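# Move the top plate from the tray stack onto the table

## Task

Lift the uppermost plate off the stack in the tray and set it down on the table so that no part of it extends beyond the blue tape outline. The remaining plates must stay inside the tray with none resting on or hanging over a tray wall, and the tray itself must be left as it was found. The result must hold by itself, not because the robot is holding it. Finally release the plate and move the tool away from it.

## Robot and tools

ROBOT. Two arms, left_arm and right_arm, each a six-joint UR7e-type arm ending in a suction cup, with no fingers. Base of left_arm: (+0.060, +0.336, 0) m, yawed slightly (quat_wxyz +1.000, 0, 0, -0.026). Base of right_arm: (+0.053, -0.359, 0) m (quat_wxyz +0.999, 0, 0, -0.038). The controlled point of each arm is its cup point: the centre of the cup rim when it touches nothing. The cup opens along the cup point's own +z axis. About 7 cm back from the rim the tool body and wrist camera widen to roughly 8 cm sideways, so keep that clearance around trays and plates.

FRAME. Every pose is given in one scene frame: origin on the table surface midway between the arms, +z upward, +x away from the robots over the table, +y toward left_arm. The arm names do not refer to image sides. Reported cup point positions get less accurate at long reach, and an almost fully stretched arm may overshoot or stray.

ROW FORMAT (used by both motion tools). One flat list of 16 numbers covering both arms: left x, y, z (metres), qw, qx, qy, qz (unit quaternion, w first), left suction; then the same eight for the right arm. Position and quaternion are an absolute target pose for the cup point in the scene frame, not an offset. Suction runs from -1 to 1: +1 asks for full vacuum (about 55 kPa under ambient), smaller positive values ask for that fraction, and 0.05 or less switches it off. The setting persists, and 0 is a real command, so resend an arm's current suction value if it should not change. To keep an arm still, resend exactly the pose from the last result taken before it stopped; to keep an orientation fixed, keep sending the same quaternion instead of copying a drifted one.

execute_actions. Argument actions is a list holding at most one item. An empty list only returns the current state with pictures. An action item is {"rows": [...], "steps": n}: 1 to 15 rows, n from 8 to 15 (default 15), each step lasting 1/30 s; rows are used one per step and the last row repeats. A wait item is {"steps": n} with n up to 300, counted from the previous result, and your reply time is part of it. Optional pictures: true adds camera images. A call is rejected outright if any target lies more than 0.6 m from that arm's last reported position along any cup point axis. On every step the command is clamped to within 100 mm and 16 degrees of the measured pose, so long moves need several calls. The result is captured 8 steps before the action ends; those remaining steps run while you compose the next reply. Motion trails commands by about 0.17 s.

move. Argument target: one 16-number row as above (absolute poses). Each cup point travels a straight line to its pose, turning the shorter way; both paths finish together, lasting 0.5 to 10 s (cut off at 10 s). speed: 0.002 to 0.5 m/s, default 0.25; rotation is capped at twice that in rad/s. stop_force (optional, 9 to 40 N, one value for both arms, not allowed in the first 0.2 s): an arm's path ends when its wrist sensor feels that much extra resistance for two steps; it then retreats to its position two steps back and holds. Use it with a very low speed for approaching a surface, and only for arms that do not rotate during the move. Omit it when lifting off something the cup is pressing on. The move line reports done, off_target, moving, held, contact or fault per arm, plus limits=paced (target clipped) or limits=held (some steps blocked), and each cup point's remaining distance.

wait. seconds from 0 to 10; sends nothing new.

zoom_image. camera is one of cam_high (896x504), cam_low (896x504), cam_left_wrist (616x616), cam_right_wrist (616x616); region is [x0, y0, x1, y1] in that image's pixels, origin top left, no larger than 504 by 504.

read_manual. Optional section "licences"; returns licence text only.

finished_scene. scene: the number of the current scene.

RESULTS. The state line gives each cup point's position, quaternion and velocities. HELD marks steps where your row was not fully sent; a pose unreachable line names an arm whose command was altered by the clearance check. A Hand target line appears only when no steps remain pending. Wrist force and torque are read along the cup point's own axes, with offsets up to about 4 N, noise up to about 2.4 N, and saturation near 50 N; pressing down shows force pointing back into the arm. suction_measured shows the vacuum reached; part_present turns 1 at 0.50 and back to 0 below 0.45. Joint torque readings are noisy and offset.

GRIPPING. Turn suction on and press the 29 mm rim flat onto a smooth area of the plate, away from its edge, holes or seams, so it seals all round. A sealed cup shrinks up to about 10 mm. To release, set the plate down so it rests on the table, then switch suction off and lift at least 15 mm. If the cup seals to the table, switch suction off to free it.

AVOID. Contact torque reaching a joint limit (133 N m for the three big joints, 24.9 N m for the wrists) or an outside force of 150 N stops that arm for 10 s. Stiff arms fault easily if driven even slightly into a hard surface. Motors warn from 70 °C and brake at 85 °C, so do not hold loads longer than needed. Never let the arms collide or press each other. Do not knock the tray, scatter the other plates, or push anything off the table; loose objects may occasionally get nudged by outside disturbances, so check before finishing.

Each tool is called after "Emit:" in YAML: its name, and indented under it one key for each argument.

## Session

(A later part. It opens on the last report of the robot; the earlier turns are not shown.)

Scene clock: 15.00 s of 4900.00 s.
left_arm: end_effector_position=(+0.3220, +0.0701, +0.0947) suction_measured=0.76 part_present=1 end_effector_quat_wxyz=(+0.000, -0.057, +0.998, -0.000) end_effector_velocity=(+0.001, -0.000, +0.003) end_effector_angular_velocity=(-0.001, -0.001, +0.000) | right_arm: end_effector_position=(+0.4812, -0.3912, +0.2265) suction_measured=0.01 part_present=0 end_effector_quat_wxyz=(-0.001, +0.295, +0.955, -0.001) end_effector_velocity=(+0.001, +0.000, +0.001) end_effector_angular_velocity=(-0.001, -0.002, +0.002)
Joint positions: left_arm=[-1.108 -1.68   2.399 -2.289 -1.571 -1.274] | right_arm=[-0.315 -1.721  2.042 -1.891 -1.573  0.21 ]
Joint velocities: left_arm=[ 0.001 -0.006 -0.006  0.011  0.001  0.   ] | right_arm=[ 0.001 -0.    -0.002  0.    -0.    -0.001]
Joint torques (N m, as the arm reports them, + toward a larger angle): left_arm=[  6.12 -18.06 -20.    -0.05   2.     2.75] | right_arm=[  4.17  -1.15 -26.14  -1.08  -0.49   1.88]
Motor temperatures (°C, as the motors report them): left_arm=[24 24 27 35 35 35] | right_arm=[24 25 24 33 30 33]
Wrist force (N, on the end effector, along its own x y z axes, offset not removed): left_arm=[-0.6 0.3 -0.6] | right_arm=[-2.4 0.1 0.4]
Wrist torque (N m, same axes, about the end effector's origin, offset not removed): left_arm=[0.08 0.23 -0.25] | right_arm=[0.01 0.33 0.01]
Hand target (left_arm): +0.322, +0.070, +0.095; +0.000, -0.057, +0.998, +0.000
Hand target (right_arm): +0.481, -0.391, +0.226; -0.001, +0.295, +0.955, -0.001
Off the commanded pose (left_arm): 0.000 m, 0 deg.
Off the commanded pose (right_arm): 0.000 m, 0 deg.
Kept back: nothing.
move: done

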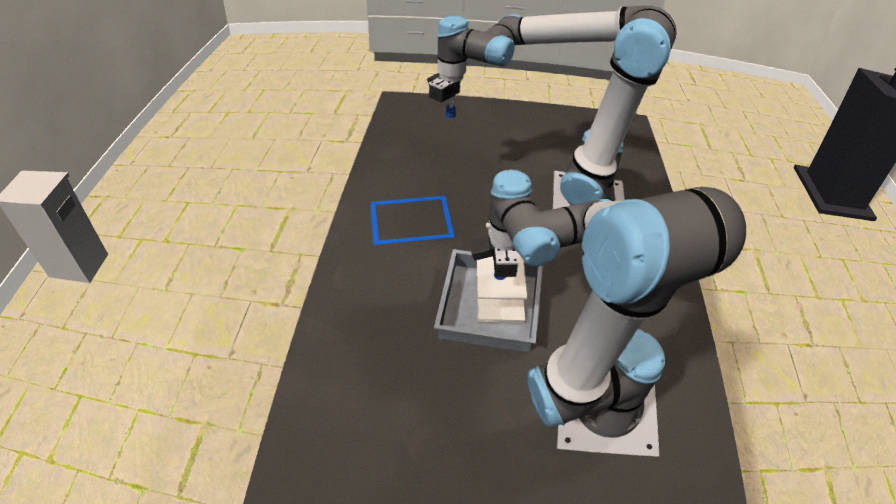

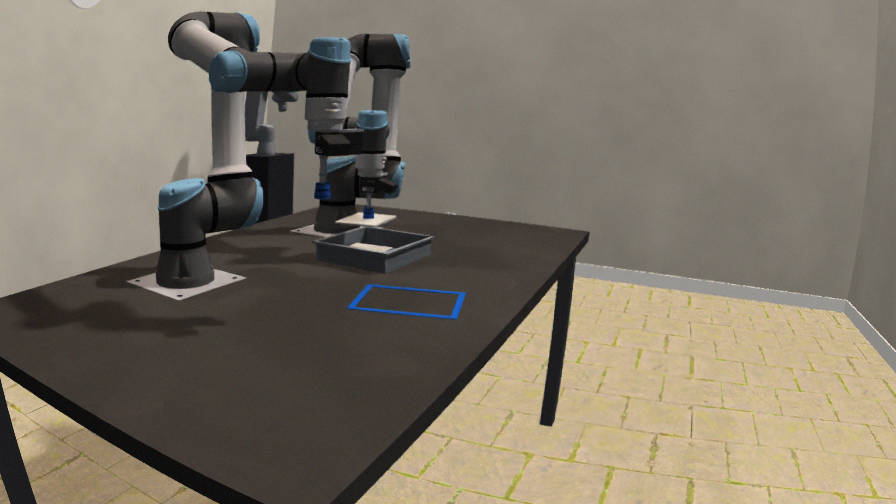

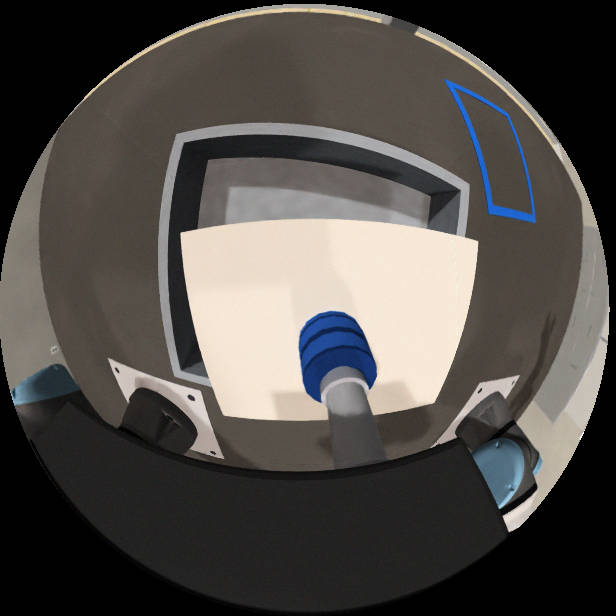

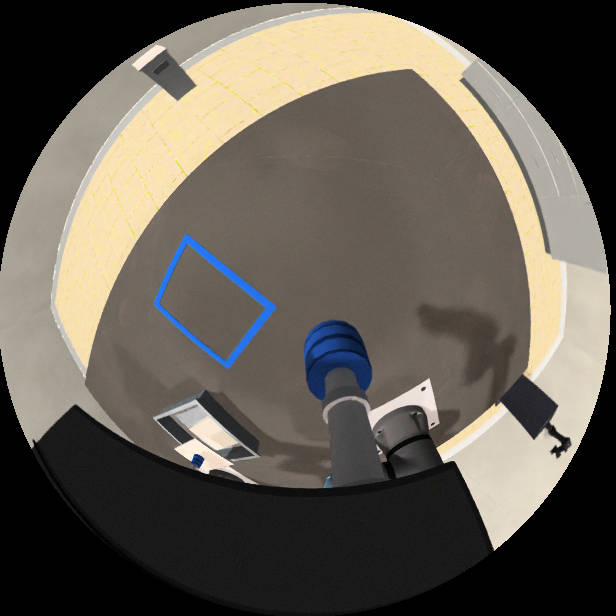

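Emit:
move:
  target: [0.58,-0.178,0.07,0,0.598,0.801,0,0.8,0.4812,-0.3912,0.2265,-0.001,0.295,0.955,-0.001,0]
  speed: 0.3

Scene clock: 19.70 s of 4900.00 s.
left_arm: end_effector_position=(+0.5796, -0.1779, +0.0706) suction_measured=0.78 part_present=1 end_effector_quat_wxyz=(+0.000, +0.598, +0.802, +0.000) end_effector_velocity=(+0.002, -0.002, +0.000) end_effector_angular_velocity=(+0.001, +0.003, -0.008) | right_arm: end_effector_position=(+0.4812, -0.3912, +0.2265) suction_measured=0.01 part_present=0 end_effector_quat_wxyz=(-0.001, +0.295, +0.955, -0.001) end_effector_velocity=(+0.001, -0.000, +0.001) end_effector_angular_velocity=(-0.001, -0.002, -0.002)
Joint positions: left_arm=[-0.913 -0.873  1.365 -2.063 -1.57   0.317] | right_arm=[-0.315 -1.721  2.042 -1.891 -1.573  0.21 ]
Joint velocities: left_arm=[ 0.002  0.007 -0.014  0.01  -0.002  0.01 ] | right_arm=[ 0.     0.001 -0.003 -0.001  0.     0.002]
Joint torques (N m, as the arm reports them, + toward a larger angle): left_arm=[  6.68 -39.72 -25.13  -0.21  -2.06   2.77] | right_arm=[  2.83  -1.66 -26.32  -1.22   0.06   1.79]
Motor temperatures (°C, as the motors report them): left_arm=[24 24 27 35 35 35] | right_arm=[24 25 24 33 30 33]
Wrist force (N, on the end effector, along its own x y z axes, offset not removed): left_arm=[0.3 0.7 0.3] | right_arm=[-1.8 -1.4 2.8]
Wrist torque (N m, same axes, about the end effector's origin, offset not removed): left_arm=[0.17 0.04 -0.19] | right_arm=[-0.10 0.31 0.16]
Hand target (left_arm): +0.580, -0.178, +0.071; +0.000, +0.598, +0.801, +0.000
Hand target (right_arm): +0.481, -0.391, +0.226; -0.001, +0.295, +0.955, -0.001
Off the commanded pose (left_arm): 0.001 m, 0 deg.
Off the commanded pose (right_arm): 0.000 m, 0 deg.
Kept back: nothing.
move: done

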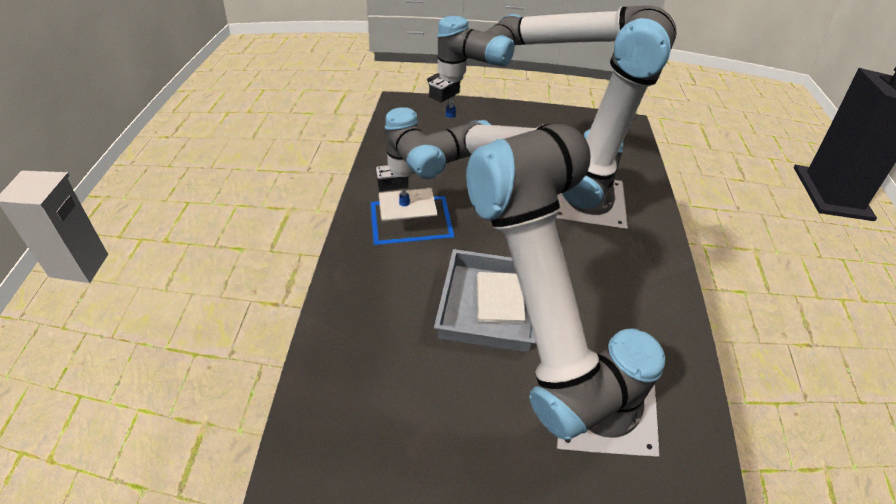

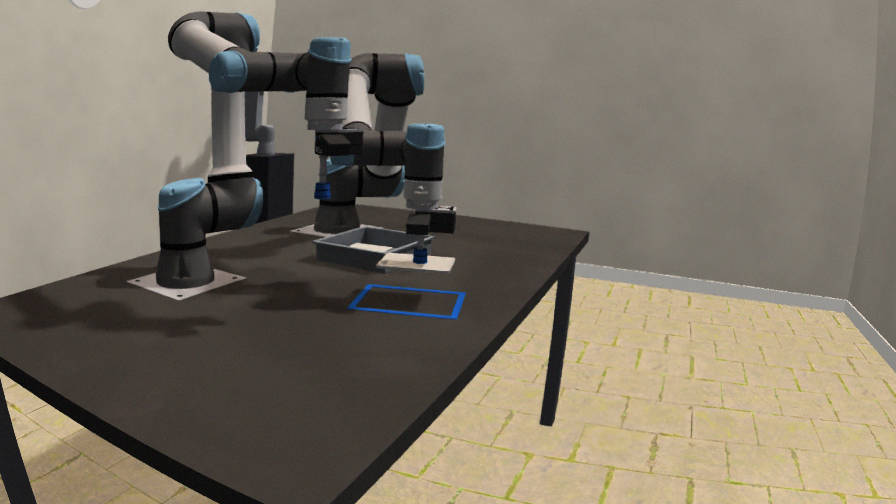

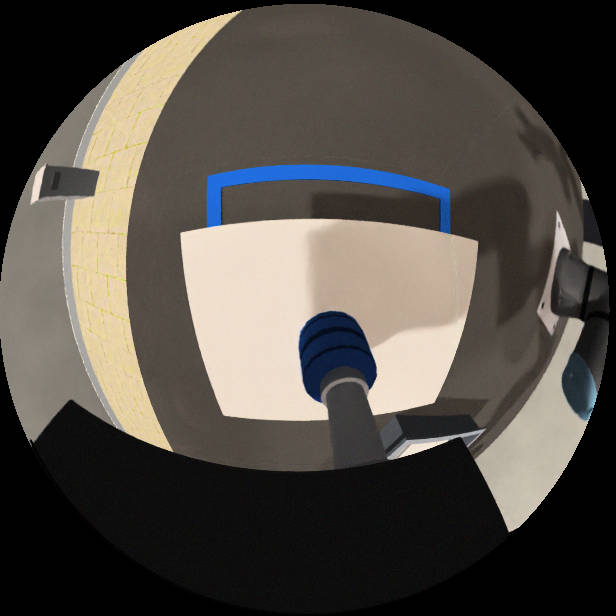

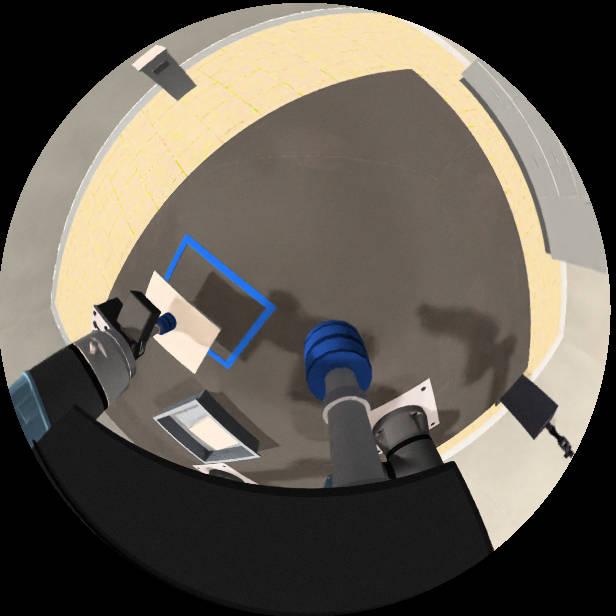

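Emit:
move:
  target: [0.58,-0.200,0.022,0,0.6067,0.795,0,0.8,0.4812,-0.3912,0.2265,-0.001,0.295,0.955,-0.001,0]
  speed: 0.06

Scene clock: 21.93 s of 4900.00 s.
left_arm: end_effector_position=(+0.5800, -0.1999, +0.0224) suction_measured=0.80 part_present=1 end_effector_quat_wxyz=(+0.000, +0.607, +0.795, -0.000) end_effector_velocity=(+0.001, +0.000, -0.004) end_effector_angular_velocity=(+0.003, +0.000, +0.000) | right_arm: end_effector_position=(+0.4812, -0.3912, +0.2265) suction_measured=0.01 part_present=0 end_effector_quat_wxyz=(-0.001, +0.295, +0.955, -0.001) end_effector_velocity=(-0.001, +0.001, -0.002) end_effector_angular_velocity=(+0.002, +0.004, +0.003)
Joint positions: left_arm=[-0.929 -0.781  1.337 -2.127 -1.571  0.323] | right_arm=[-0.315 -1.721  2.042 -1.891 -1.573  0.21 ]
Joint velocities: left_arm=[ 0.001  0.006 -0.002 -0.001  0.001  0.   ] | right_arm=[ 0.002  0.002  0.002  0.     0.    -0.001]
Joint torques (N m, as the arm reports them, + toward a larger angle): left_arm=[ -7.82 -41.91 -24.85  -5.13  -2.05   2.96] | right_arm=[  3.2   -3.08 -26.16  -1.06   0.33   1.66]
Motor temperatures (°C, as the motors report them): left_arm=[24 24 27 35 35 35] | right_arm=[24 25 24 33 30 33]
Wrist force (N, on the end effector, along its own x y z axes, offset not removed): left_arm=[0.4 -0.7 -0.9] | right_arm=[-1.6 -1.1 2.2]
Wrist torque (N m, same axes, about the end effector's origin, offset not removed): left_arm=[0.01 0.12 -0.15] | right_arm=[-0.15 0.19 0.08]
Hand target (left_arm): +0.580, -0.200, +0.022; +0.000, +0.607, +0.795, -0.000
Hand target (right_arm): +0.481, -0.391, +0.226; -0.001, +0.295, +0.955, -0.001
Off the commanded pose (left_arm): 0.000 m, 0 deg.
Off the commanded pose (right_arm): 0.000 m, 0 deg.
Kept back: nothing.
move: done

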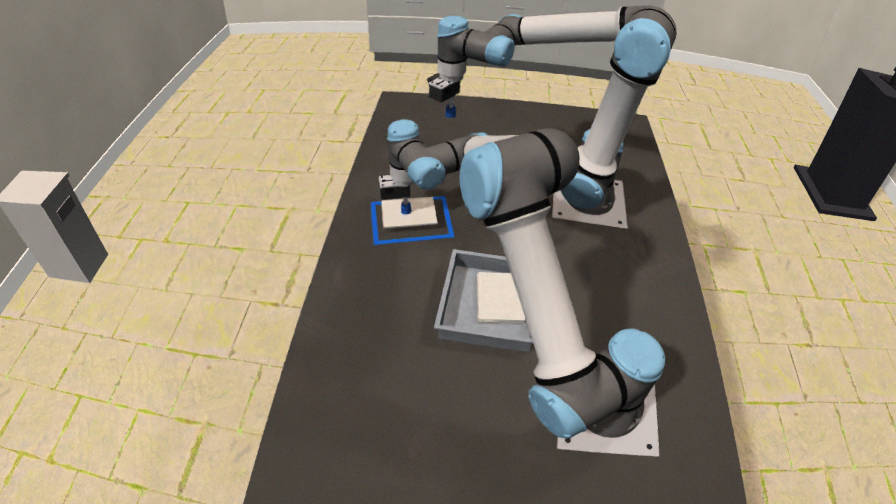

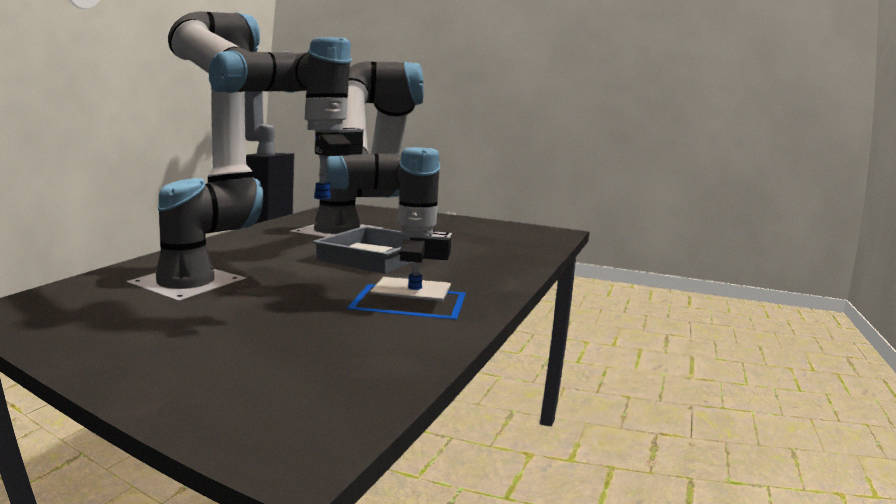

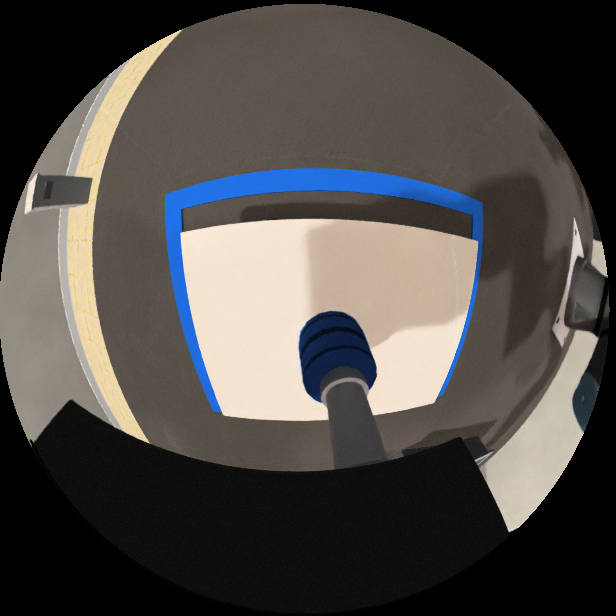

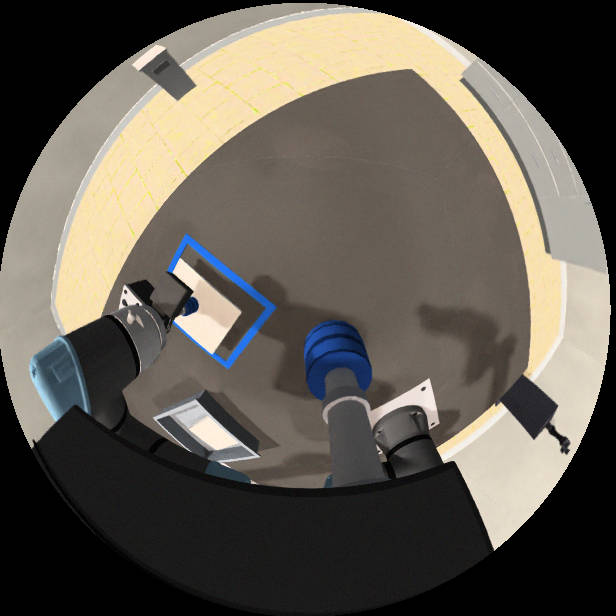

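Emit:
move:
  target: [0.58,-0.200,0.004,0,0.6067,0.795,0,0.8,0.4812,-0.3912,0.2265,-0.001,0.295,0.955,-0.001,0]
  speed: 0.025
  stop_force: 9

Emit:
move:
  target: [0.58,-0.200,-0.012,0,0.6067,0.795,0,0.8,0.4812,-0.3912,0.2265,-0.001,0.295,0.955,-0.001,0]
  speed: 0.004
  stop_force: 9

Scene clock: 23.43 s of 4900.00 s.
left_arm: end_effector_position=(+0.5800, -0.2000, +0.0044) suction_measured=0.78 part_present=1 end_effector_quat_wxyz=(-0.000, +0.607, +0.795, -0.000) end_effector_velocity=(-0.001, +0.000, -0.004) end_effector_angular_velocity=(+0.001, +0.002, -0.001) | right_arm: end_effector_position=(+0.4812, -0.3912, +0.2265) suction_measured=0.01 part_present=0 end_effector_quat_wxyz=(-0.001, +0.295, +0.955, -0.001) end_effector_velocity=(+0.000, -0.000, +0.000) end_effector_angular_velocity=(-0.000, -0.001, +0.001)
Joint positions: left_arm=[-0.929 -0.757  1.346 -2.16  -1.571  0.323] | right_arm=[-0.315 -1.721  2.042 -1.891 -1.573  0.21 ]
Joint velocities: left_arm=[-0.     0.004  0.003 -0.005 -0.001  0.   ] | right_arm=[-0.    -0.    -0.    -0.     0.    -0.001]
Joint torques (N m, as the arm reports them, + toward a larger angle): left_arm=[ -2.26 -41.5  -10.34  -4.98   1.98   2.88] | right_arm=[  3.74  -2.65 -25.44  -1.08   0.34   1.81]
Motor temperatures (°C, as the motors report them): left_arm=[24 24 27 35 35 35] | right_arm=[24 25 24 33 30 33]
Wrist force (N, on the end effector, along its own x y z axes, offset not removed): left_arm=[0.9 1.2 -0.7] | right_arm=[-3.5 -1.9 1.2]
Wrist torque (N m, same axes, about the end effector's origin, offset not removed): left_arm=[0.31 -0.07 -0.16] | right_arm=[-0.30 0.34 0.09]
Hand target (left_arm): +0.580, -0.200, +0.004; -0.000, +0.607, +0.795, +0.000
Hand target (right_arm): +0.481, -0.391, +0.226; -0.001, +0.295, +0.955, -0.001
Off the commanded pose (left_arm): 0.000 m, 0 deg.
Off the commanded pose (right_arm): 0.000 m, 0 deg.
Kept back: nothing.
move: done

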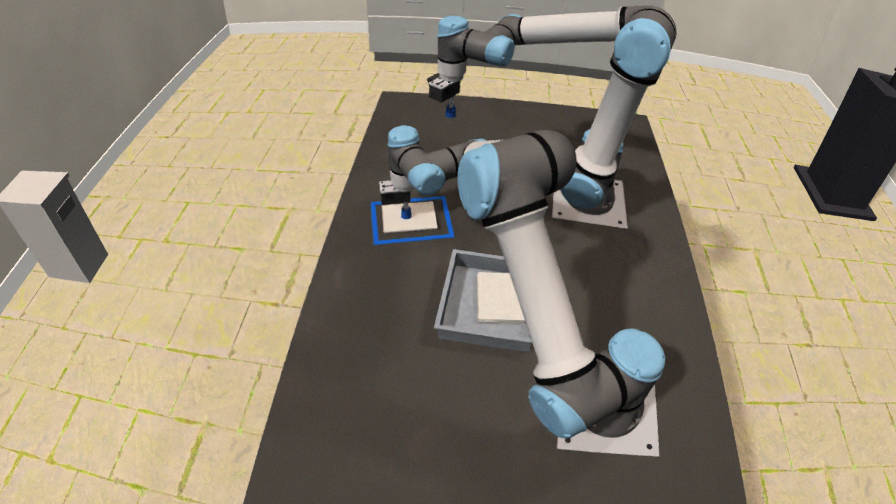

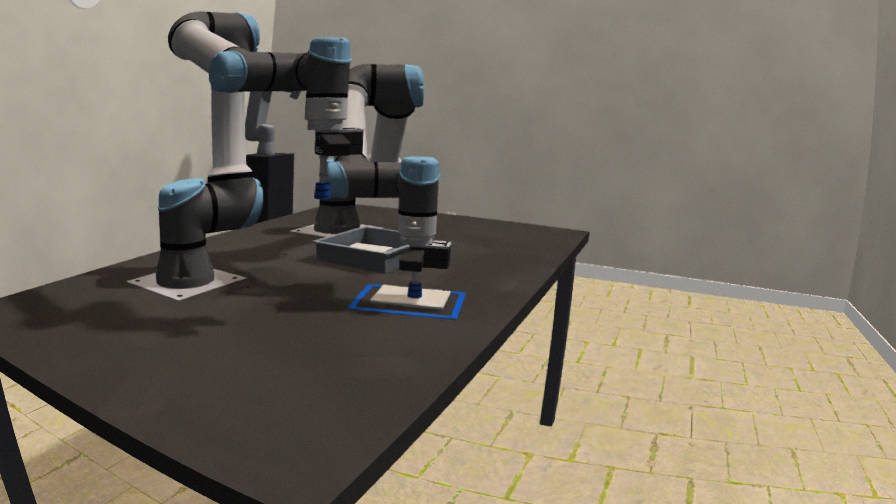

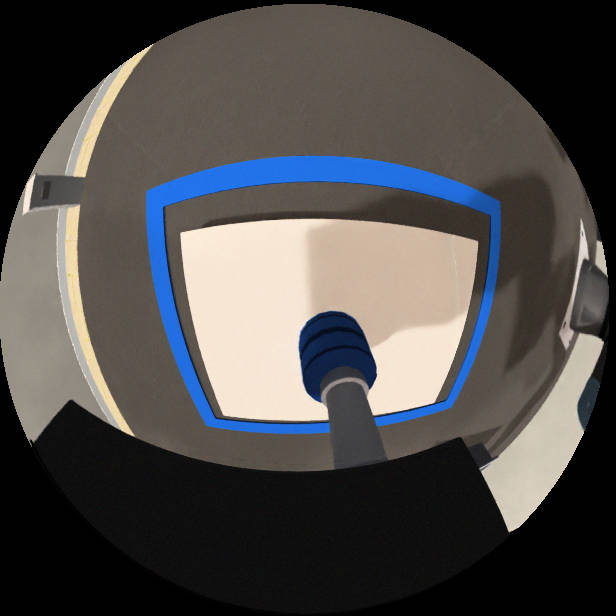

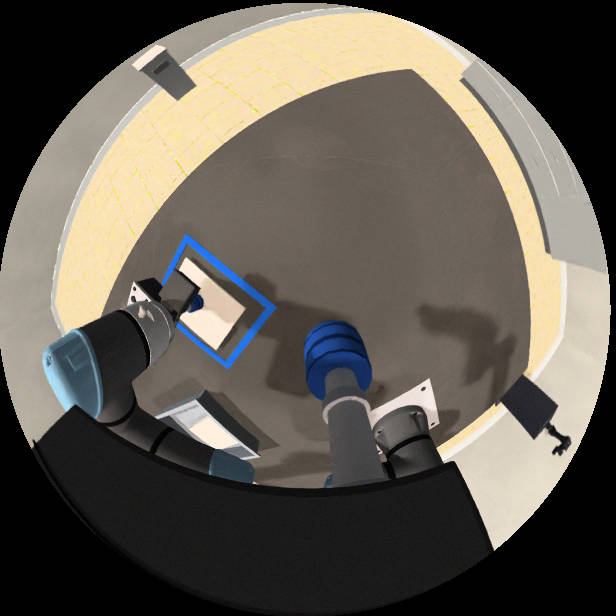

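Scene clock: 25.57 s of 4900.00 s.
left_arm: end_effector_position=(+0.5800, -0.2001, -0.0026) suction_measured=0.80 part_present=1 end_effector_quat_wxyz=(+0.000, +0.607, +0.795, -0.000) end_effector_velocity=(-0.000, -0.000, +0.000) end_effector_angular_velocity=(+0.001, -0.001, -0.001) | right_arm: end_effector_position=(+0.4812, -0.3912, +0.2265) suction_measured=0.01 part_present=0 end_effector_quat_wxyz=(-0.001, +0.295, +0.955, -0.001) end_effector_velocity=(+0.000, -0.000, +0.000) end_effector_angular_velocity=(-0.000, -0.001, +0.001)
Joint positions: left_arm=[-0.929 -0.747  1.349 -2.173 -1.571  0.323] | right_arm=[-0.315 -1.721  2.042 -1.891 -1.573  0.21 ]
Joint velocities: left_arm=[-0.001 -0.    -0.001  0.001  0.001  0.   ] | right_arm=[-0.001 -0.001 -0.     0.     0.    -0.001]
Joint torques (N m, as the arm reports them, + toward a larger angle): left_arm=[  2.18 -45.08 -11.69   0.56   2.49   2.82] | right_arm=[  2.05  -1.35 -26.3   -0.78   0.43   1.95]
Motor temperatures (°C, as the motors report them): left_arm=[24 24 27 35 35 35] | right_arm=[24 25 24 33 30 33]
Wrist force (N, on the end effector, along its own x y z axes, offset not removed): left_arm=[7.1 -1.2 -17.0] | right_arm=[-3.0 -3.6 0.1]
Wrist torque (N m, same axes, about the end effector's origin, offset not removed): left_arm=[0.29 -0.07 -0.18] | right_arm=[-0.53 0.43 0.03]
Hand target (left_arm): +0.580, -0.200, -0.002; +0.000, +0.607, +0.795, -0.000
Hand target (right_arm): +0.481, -0.391, +0.226; -0.001, +0.295, +0.955, -0.001
Off the commanded pose (left_arm): 0.009 m, 0 deg.
Off the commanded pose (right_arm): 0.000 m, 0 deg.
Kept back: nothing.
move: contact (left_arm)

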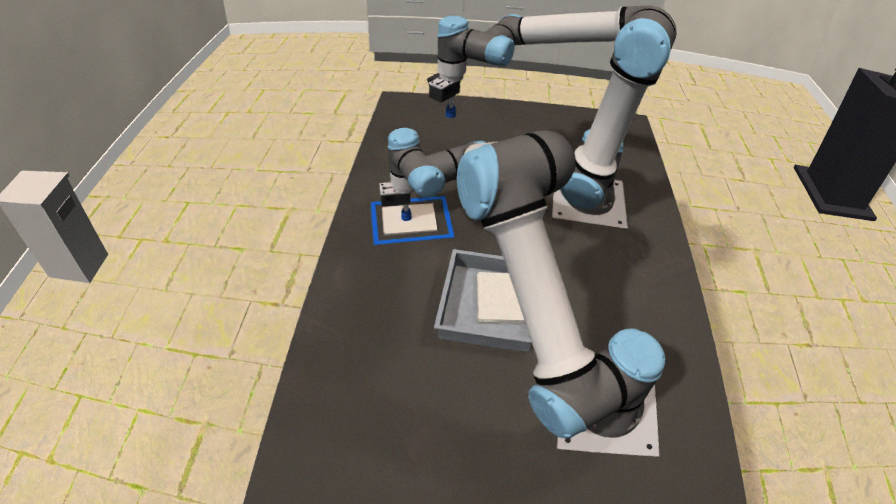

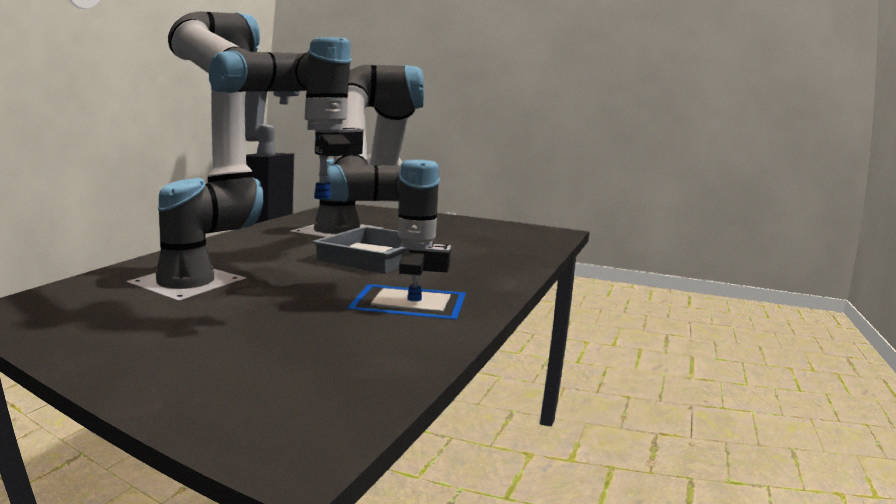

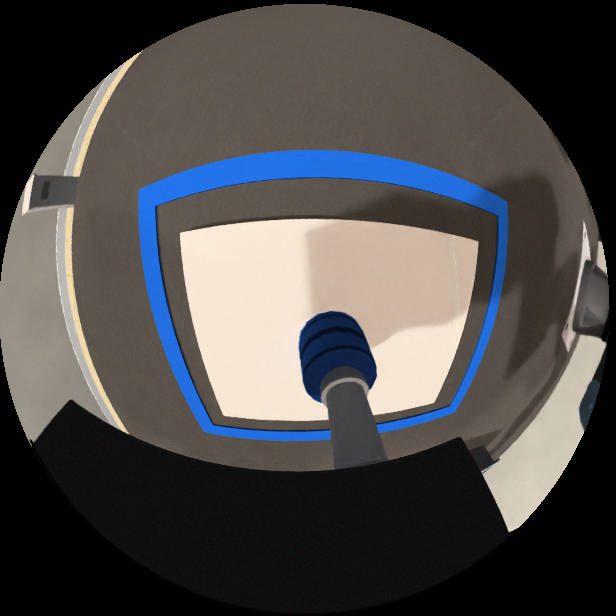

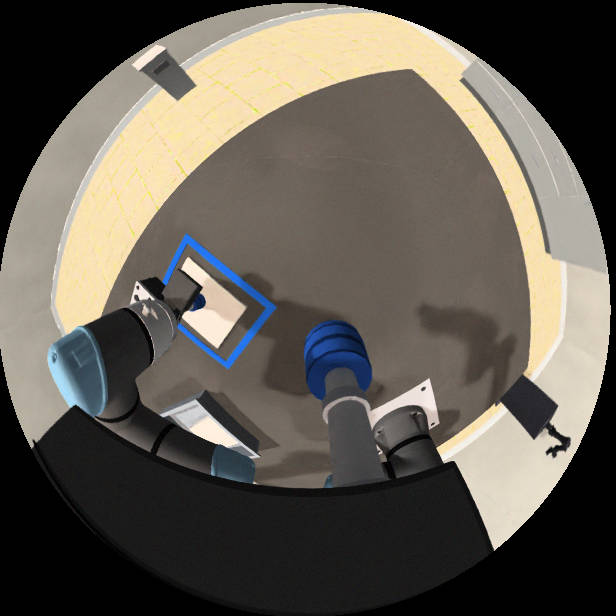

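Emit:
execute_actions:
  actions:
    - {"rows": [[0.58,-0.200,-0.0015,0,0.6067,0.795,0,0,0.4812,-0.3912,0.2265,-0.001,0.295,0.955,-0.001,0]], "steps": 15}

Scene clock: 25.97 s of 4900.00 s.
left_arm: end_effector_position=(+0.5800, -0.2000, -0.0018) suction_measured=0.00 part_present=0 end_effector_quat_wxyz=(-0.000, +0.607, +0.795, +0.000) end_effector_velocity=(+0.000, -0.001, +0.003) end_effector_angular_velocity=(-0.002, -0.000, +0.000) | right_arm: end_effector_position=(+0.4812, -0.3912, +0.2265) suction_measured=0.01 part_present=0 end_effector_quat_wxyz=(-0.001, +0.295, +0.955, -0.001) end_effector_velocity=(+0.000, +0.000, +0.001) end_effector_angular_velocity=(-0.001, -0.002, +0.001)
Joint positions: left_arm=[-0.929 -0.749  1.349 -2.171 -1.571  0.323] | right_arm=[-0.315 -1.721  2.042 -1.891 -1.573  0.21 ]
Joint velocities: left_arm=[ 0.    -0.003 -0.002  0.003 -0.001  0.   ] | right_arm=[ 0.001 -0.001 -0.001 -0.    -0.    -0.   ]
Joint torques (N m, as the arm reports them, + toward a larger angle): left_arm=[  5.84 -48.63 -19.85   0.93   2.52   3.04] | right_arm=[  1.23  -1.34 -26.12  -1.14   0.24   1.53]
Motor temperatures (°C, as the motors report them): left_arm=[24 24 27 35 35 35] | right_arm=[24 25 24 33 30 33]
Wrist force (N, on the end effector, along its own x y z axes, offset not removed): left_arm=[-0.1 0.4 -8.6] | right_arm=[-2.7 -1.4 0.6]
Wrist torque (N m, same axes, about the end effector's origin, offset not removed): left_arm=[0.08 0.09 -0.19] | right_arm=[-0.15 0.46 0.01]
Steps of this call (steps 1 to 5: nothing new was sent; steps 6 to 12: the first 7 steps of this action). Readings (end_effector_position | what the end effector reports):
6: left_arm (+0.5800, -0.2000, -0.0025) | right_arm (+0.4812, -0.3912, +0.2265) | left_arm suction_measured=0.00 part_present=0 | right_arm suction_measured=0.01 part_present=0
7: left_arm (+0.5800, -0.2000, -0.0023) | right_arm (+0.4812, -0.3912, +0.2265) | left_arm suction_measured=0.00 part_present=0 | right_arm suction_measured=0.01 part_present=0
9: left_arm (+0.5800, -0.2000, -0.0021) | right_arm (+0.4812, -0.3912, +0.2265) | left_arm suction_measured=0.00 part_present=0 | right_arm suction_measured=0.01 part_present=0
12: the state above

Emit:
move:
  target: [0.58,-0.200,0.12,0,0.6067,0.795,0,0,0.4812,-0.3912,0.2265,-0.001,0.295,0.955,-0.001,0]
  speed: 0.15

Scene clock: 28.80 s of 4900.00 s.
left_arm: end_effector_position=(+0.5799, -0.1998, +0.1196) suction_measured=0.00 part_present=0 end_effector_quat_wxyz=(+0.000, +0.607, +0.795, +0.000) end_effector_velocity=(-0.001, +0.000, +0.002) end_effector_angular_velocity=(+0.002, +0.002, -0.000) | right_arm: end_effector_position=(+0.4812, -0.3912, +0.2265) suction_measured=0.01 part_present=0 end_effector_quat_wxyz=(-0.001, +0.295, +0.955, -0.001) end_effector_velocity=(+0.001, -0.001, +0.000) end_effector_angular_velocity=(+0.000, -0.001, -0.000)
Joint positions: left_arm=[-0.929 -0.887  1.252 -1.936 -1.571  0.323] | right_arm=[-0.315 -1.721  2.042 -1.891 -1.573  0.21 ]
Joint velocities: left_arm=[-0.    -0.002 -0.003  0.007 -0.     0.   ] | right_arm=[-0.002  0.001 -0.001 -0.     0.    -0.001]
Joint torques (N m, as the arm reports them, + toward a larger angle): left_arm=[ -8.21 -52.07 -25.44  -0.15  -1.05  -1.12] | right_arm=[  0.17  -2.28 -25.66  -1.06   0.52   1.92]
Motor temperatures (°C, as the motors report them): left_arm=[24 24 27 35 35 35] | right_arm=[24 25 24 33 30 33]
Wrist force (N, on the end effector, along its own x y z axes, offset not removed): left_arm=[-0.2 -0.1 -0.3] | right_arm=[-3.6 -1.6 1.4]
Wrist torque (N m, same axes, about the end effector's origin, offset not removed): left_arm=[0.05 0.25 -0.11] | right_arm=[-0.27 0.41 0.08]
Hand target (left_arm): +0.580, -0.200, +0.120; +0.000, +0.607, +0.795, -0.000
Hand target (right_arm): +0.481, -0.391, +0.226; -0.001, +0.295, +0.955, -0.001
Off your previous action's commanded pose (left_arm): 0.000 m, 0 deg at its last step (step 8 of this call).
Off your previous action's commanded pose (right_arm): 0.000 m, 0 deg at its last step (step 8 of this call).
Off the commanded pose (left_arm): 0.000 m, 0 deg.
Off the commanded pose (right_arm): 0.000 m, 0 deg.
Kept back: nothing.
move: done

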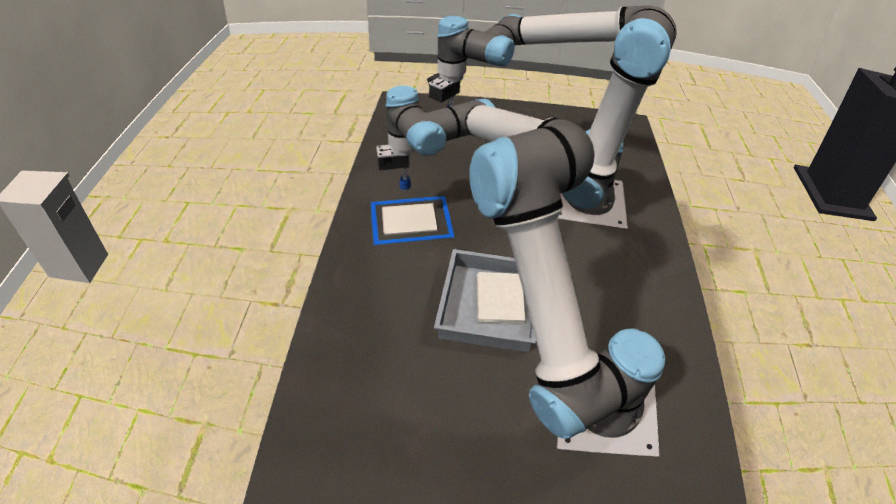

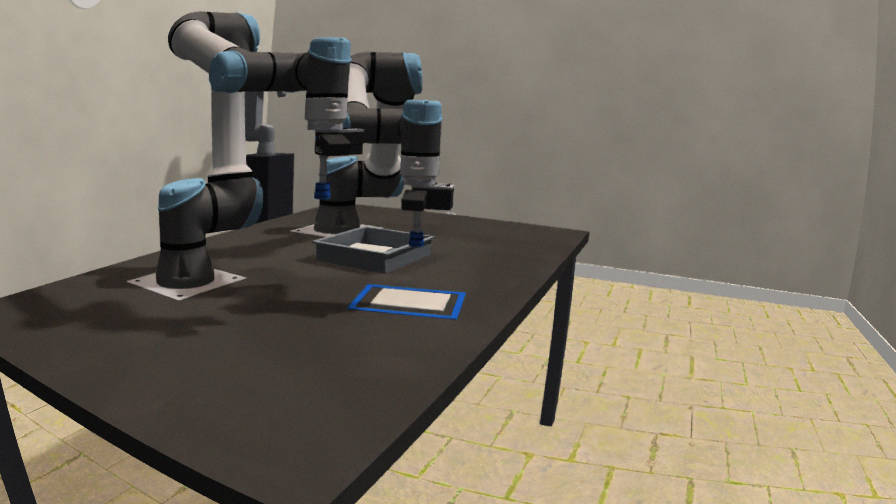

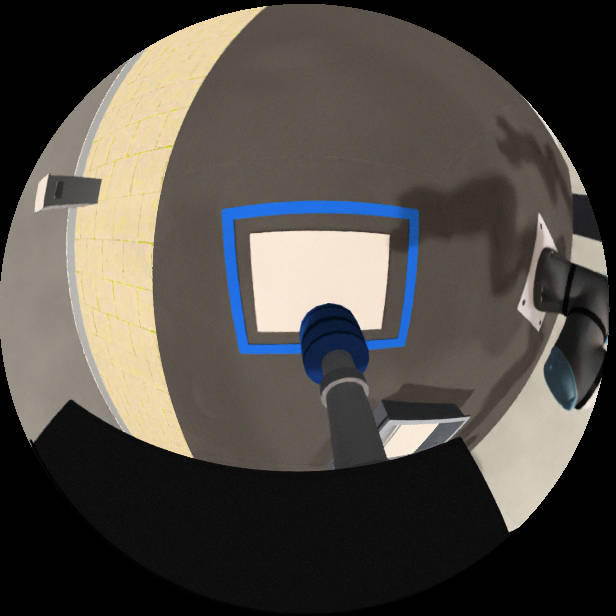

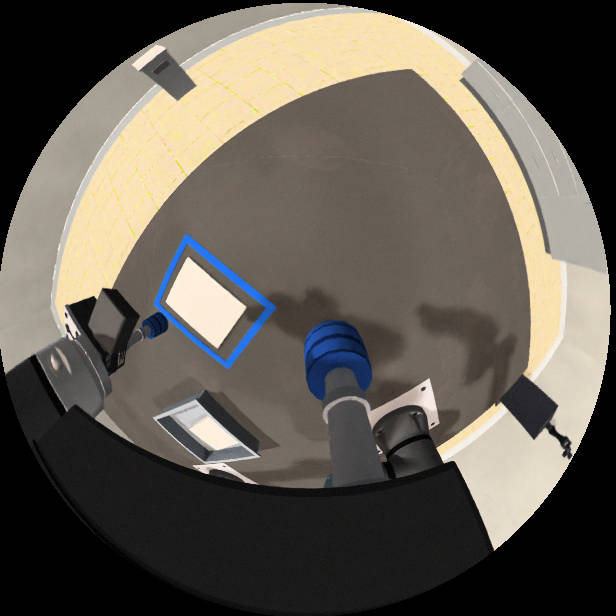

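Emit:
finished_scene:
  scene: 1

The scene is finished: the task was done.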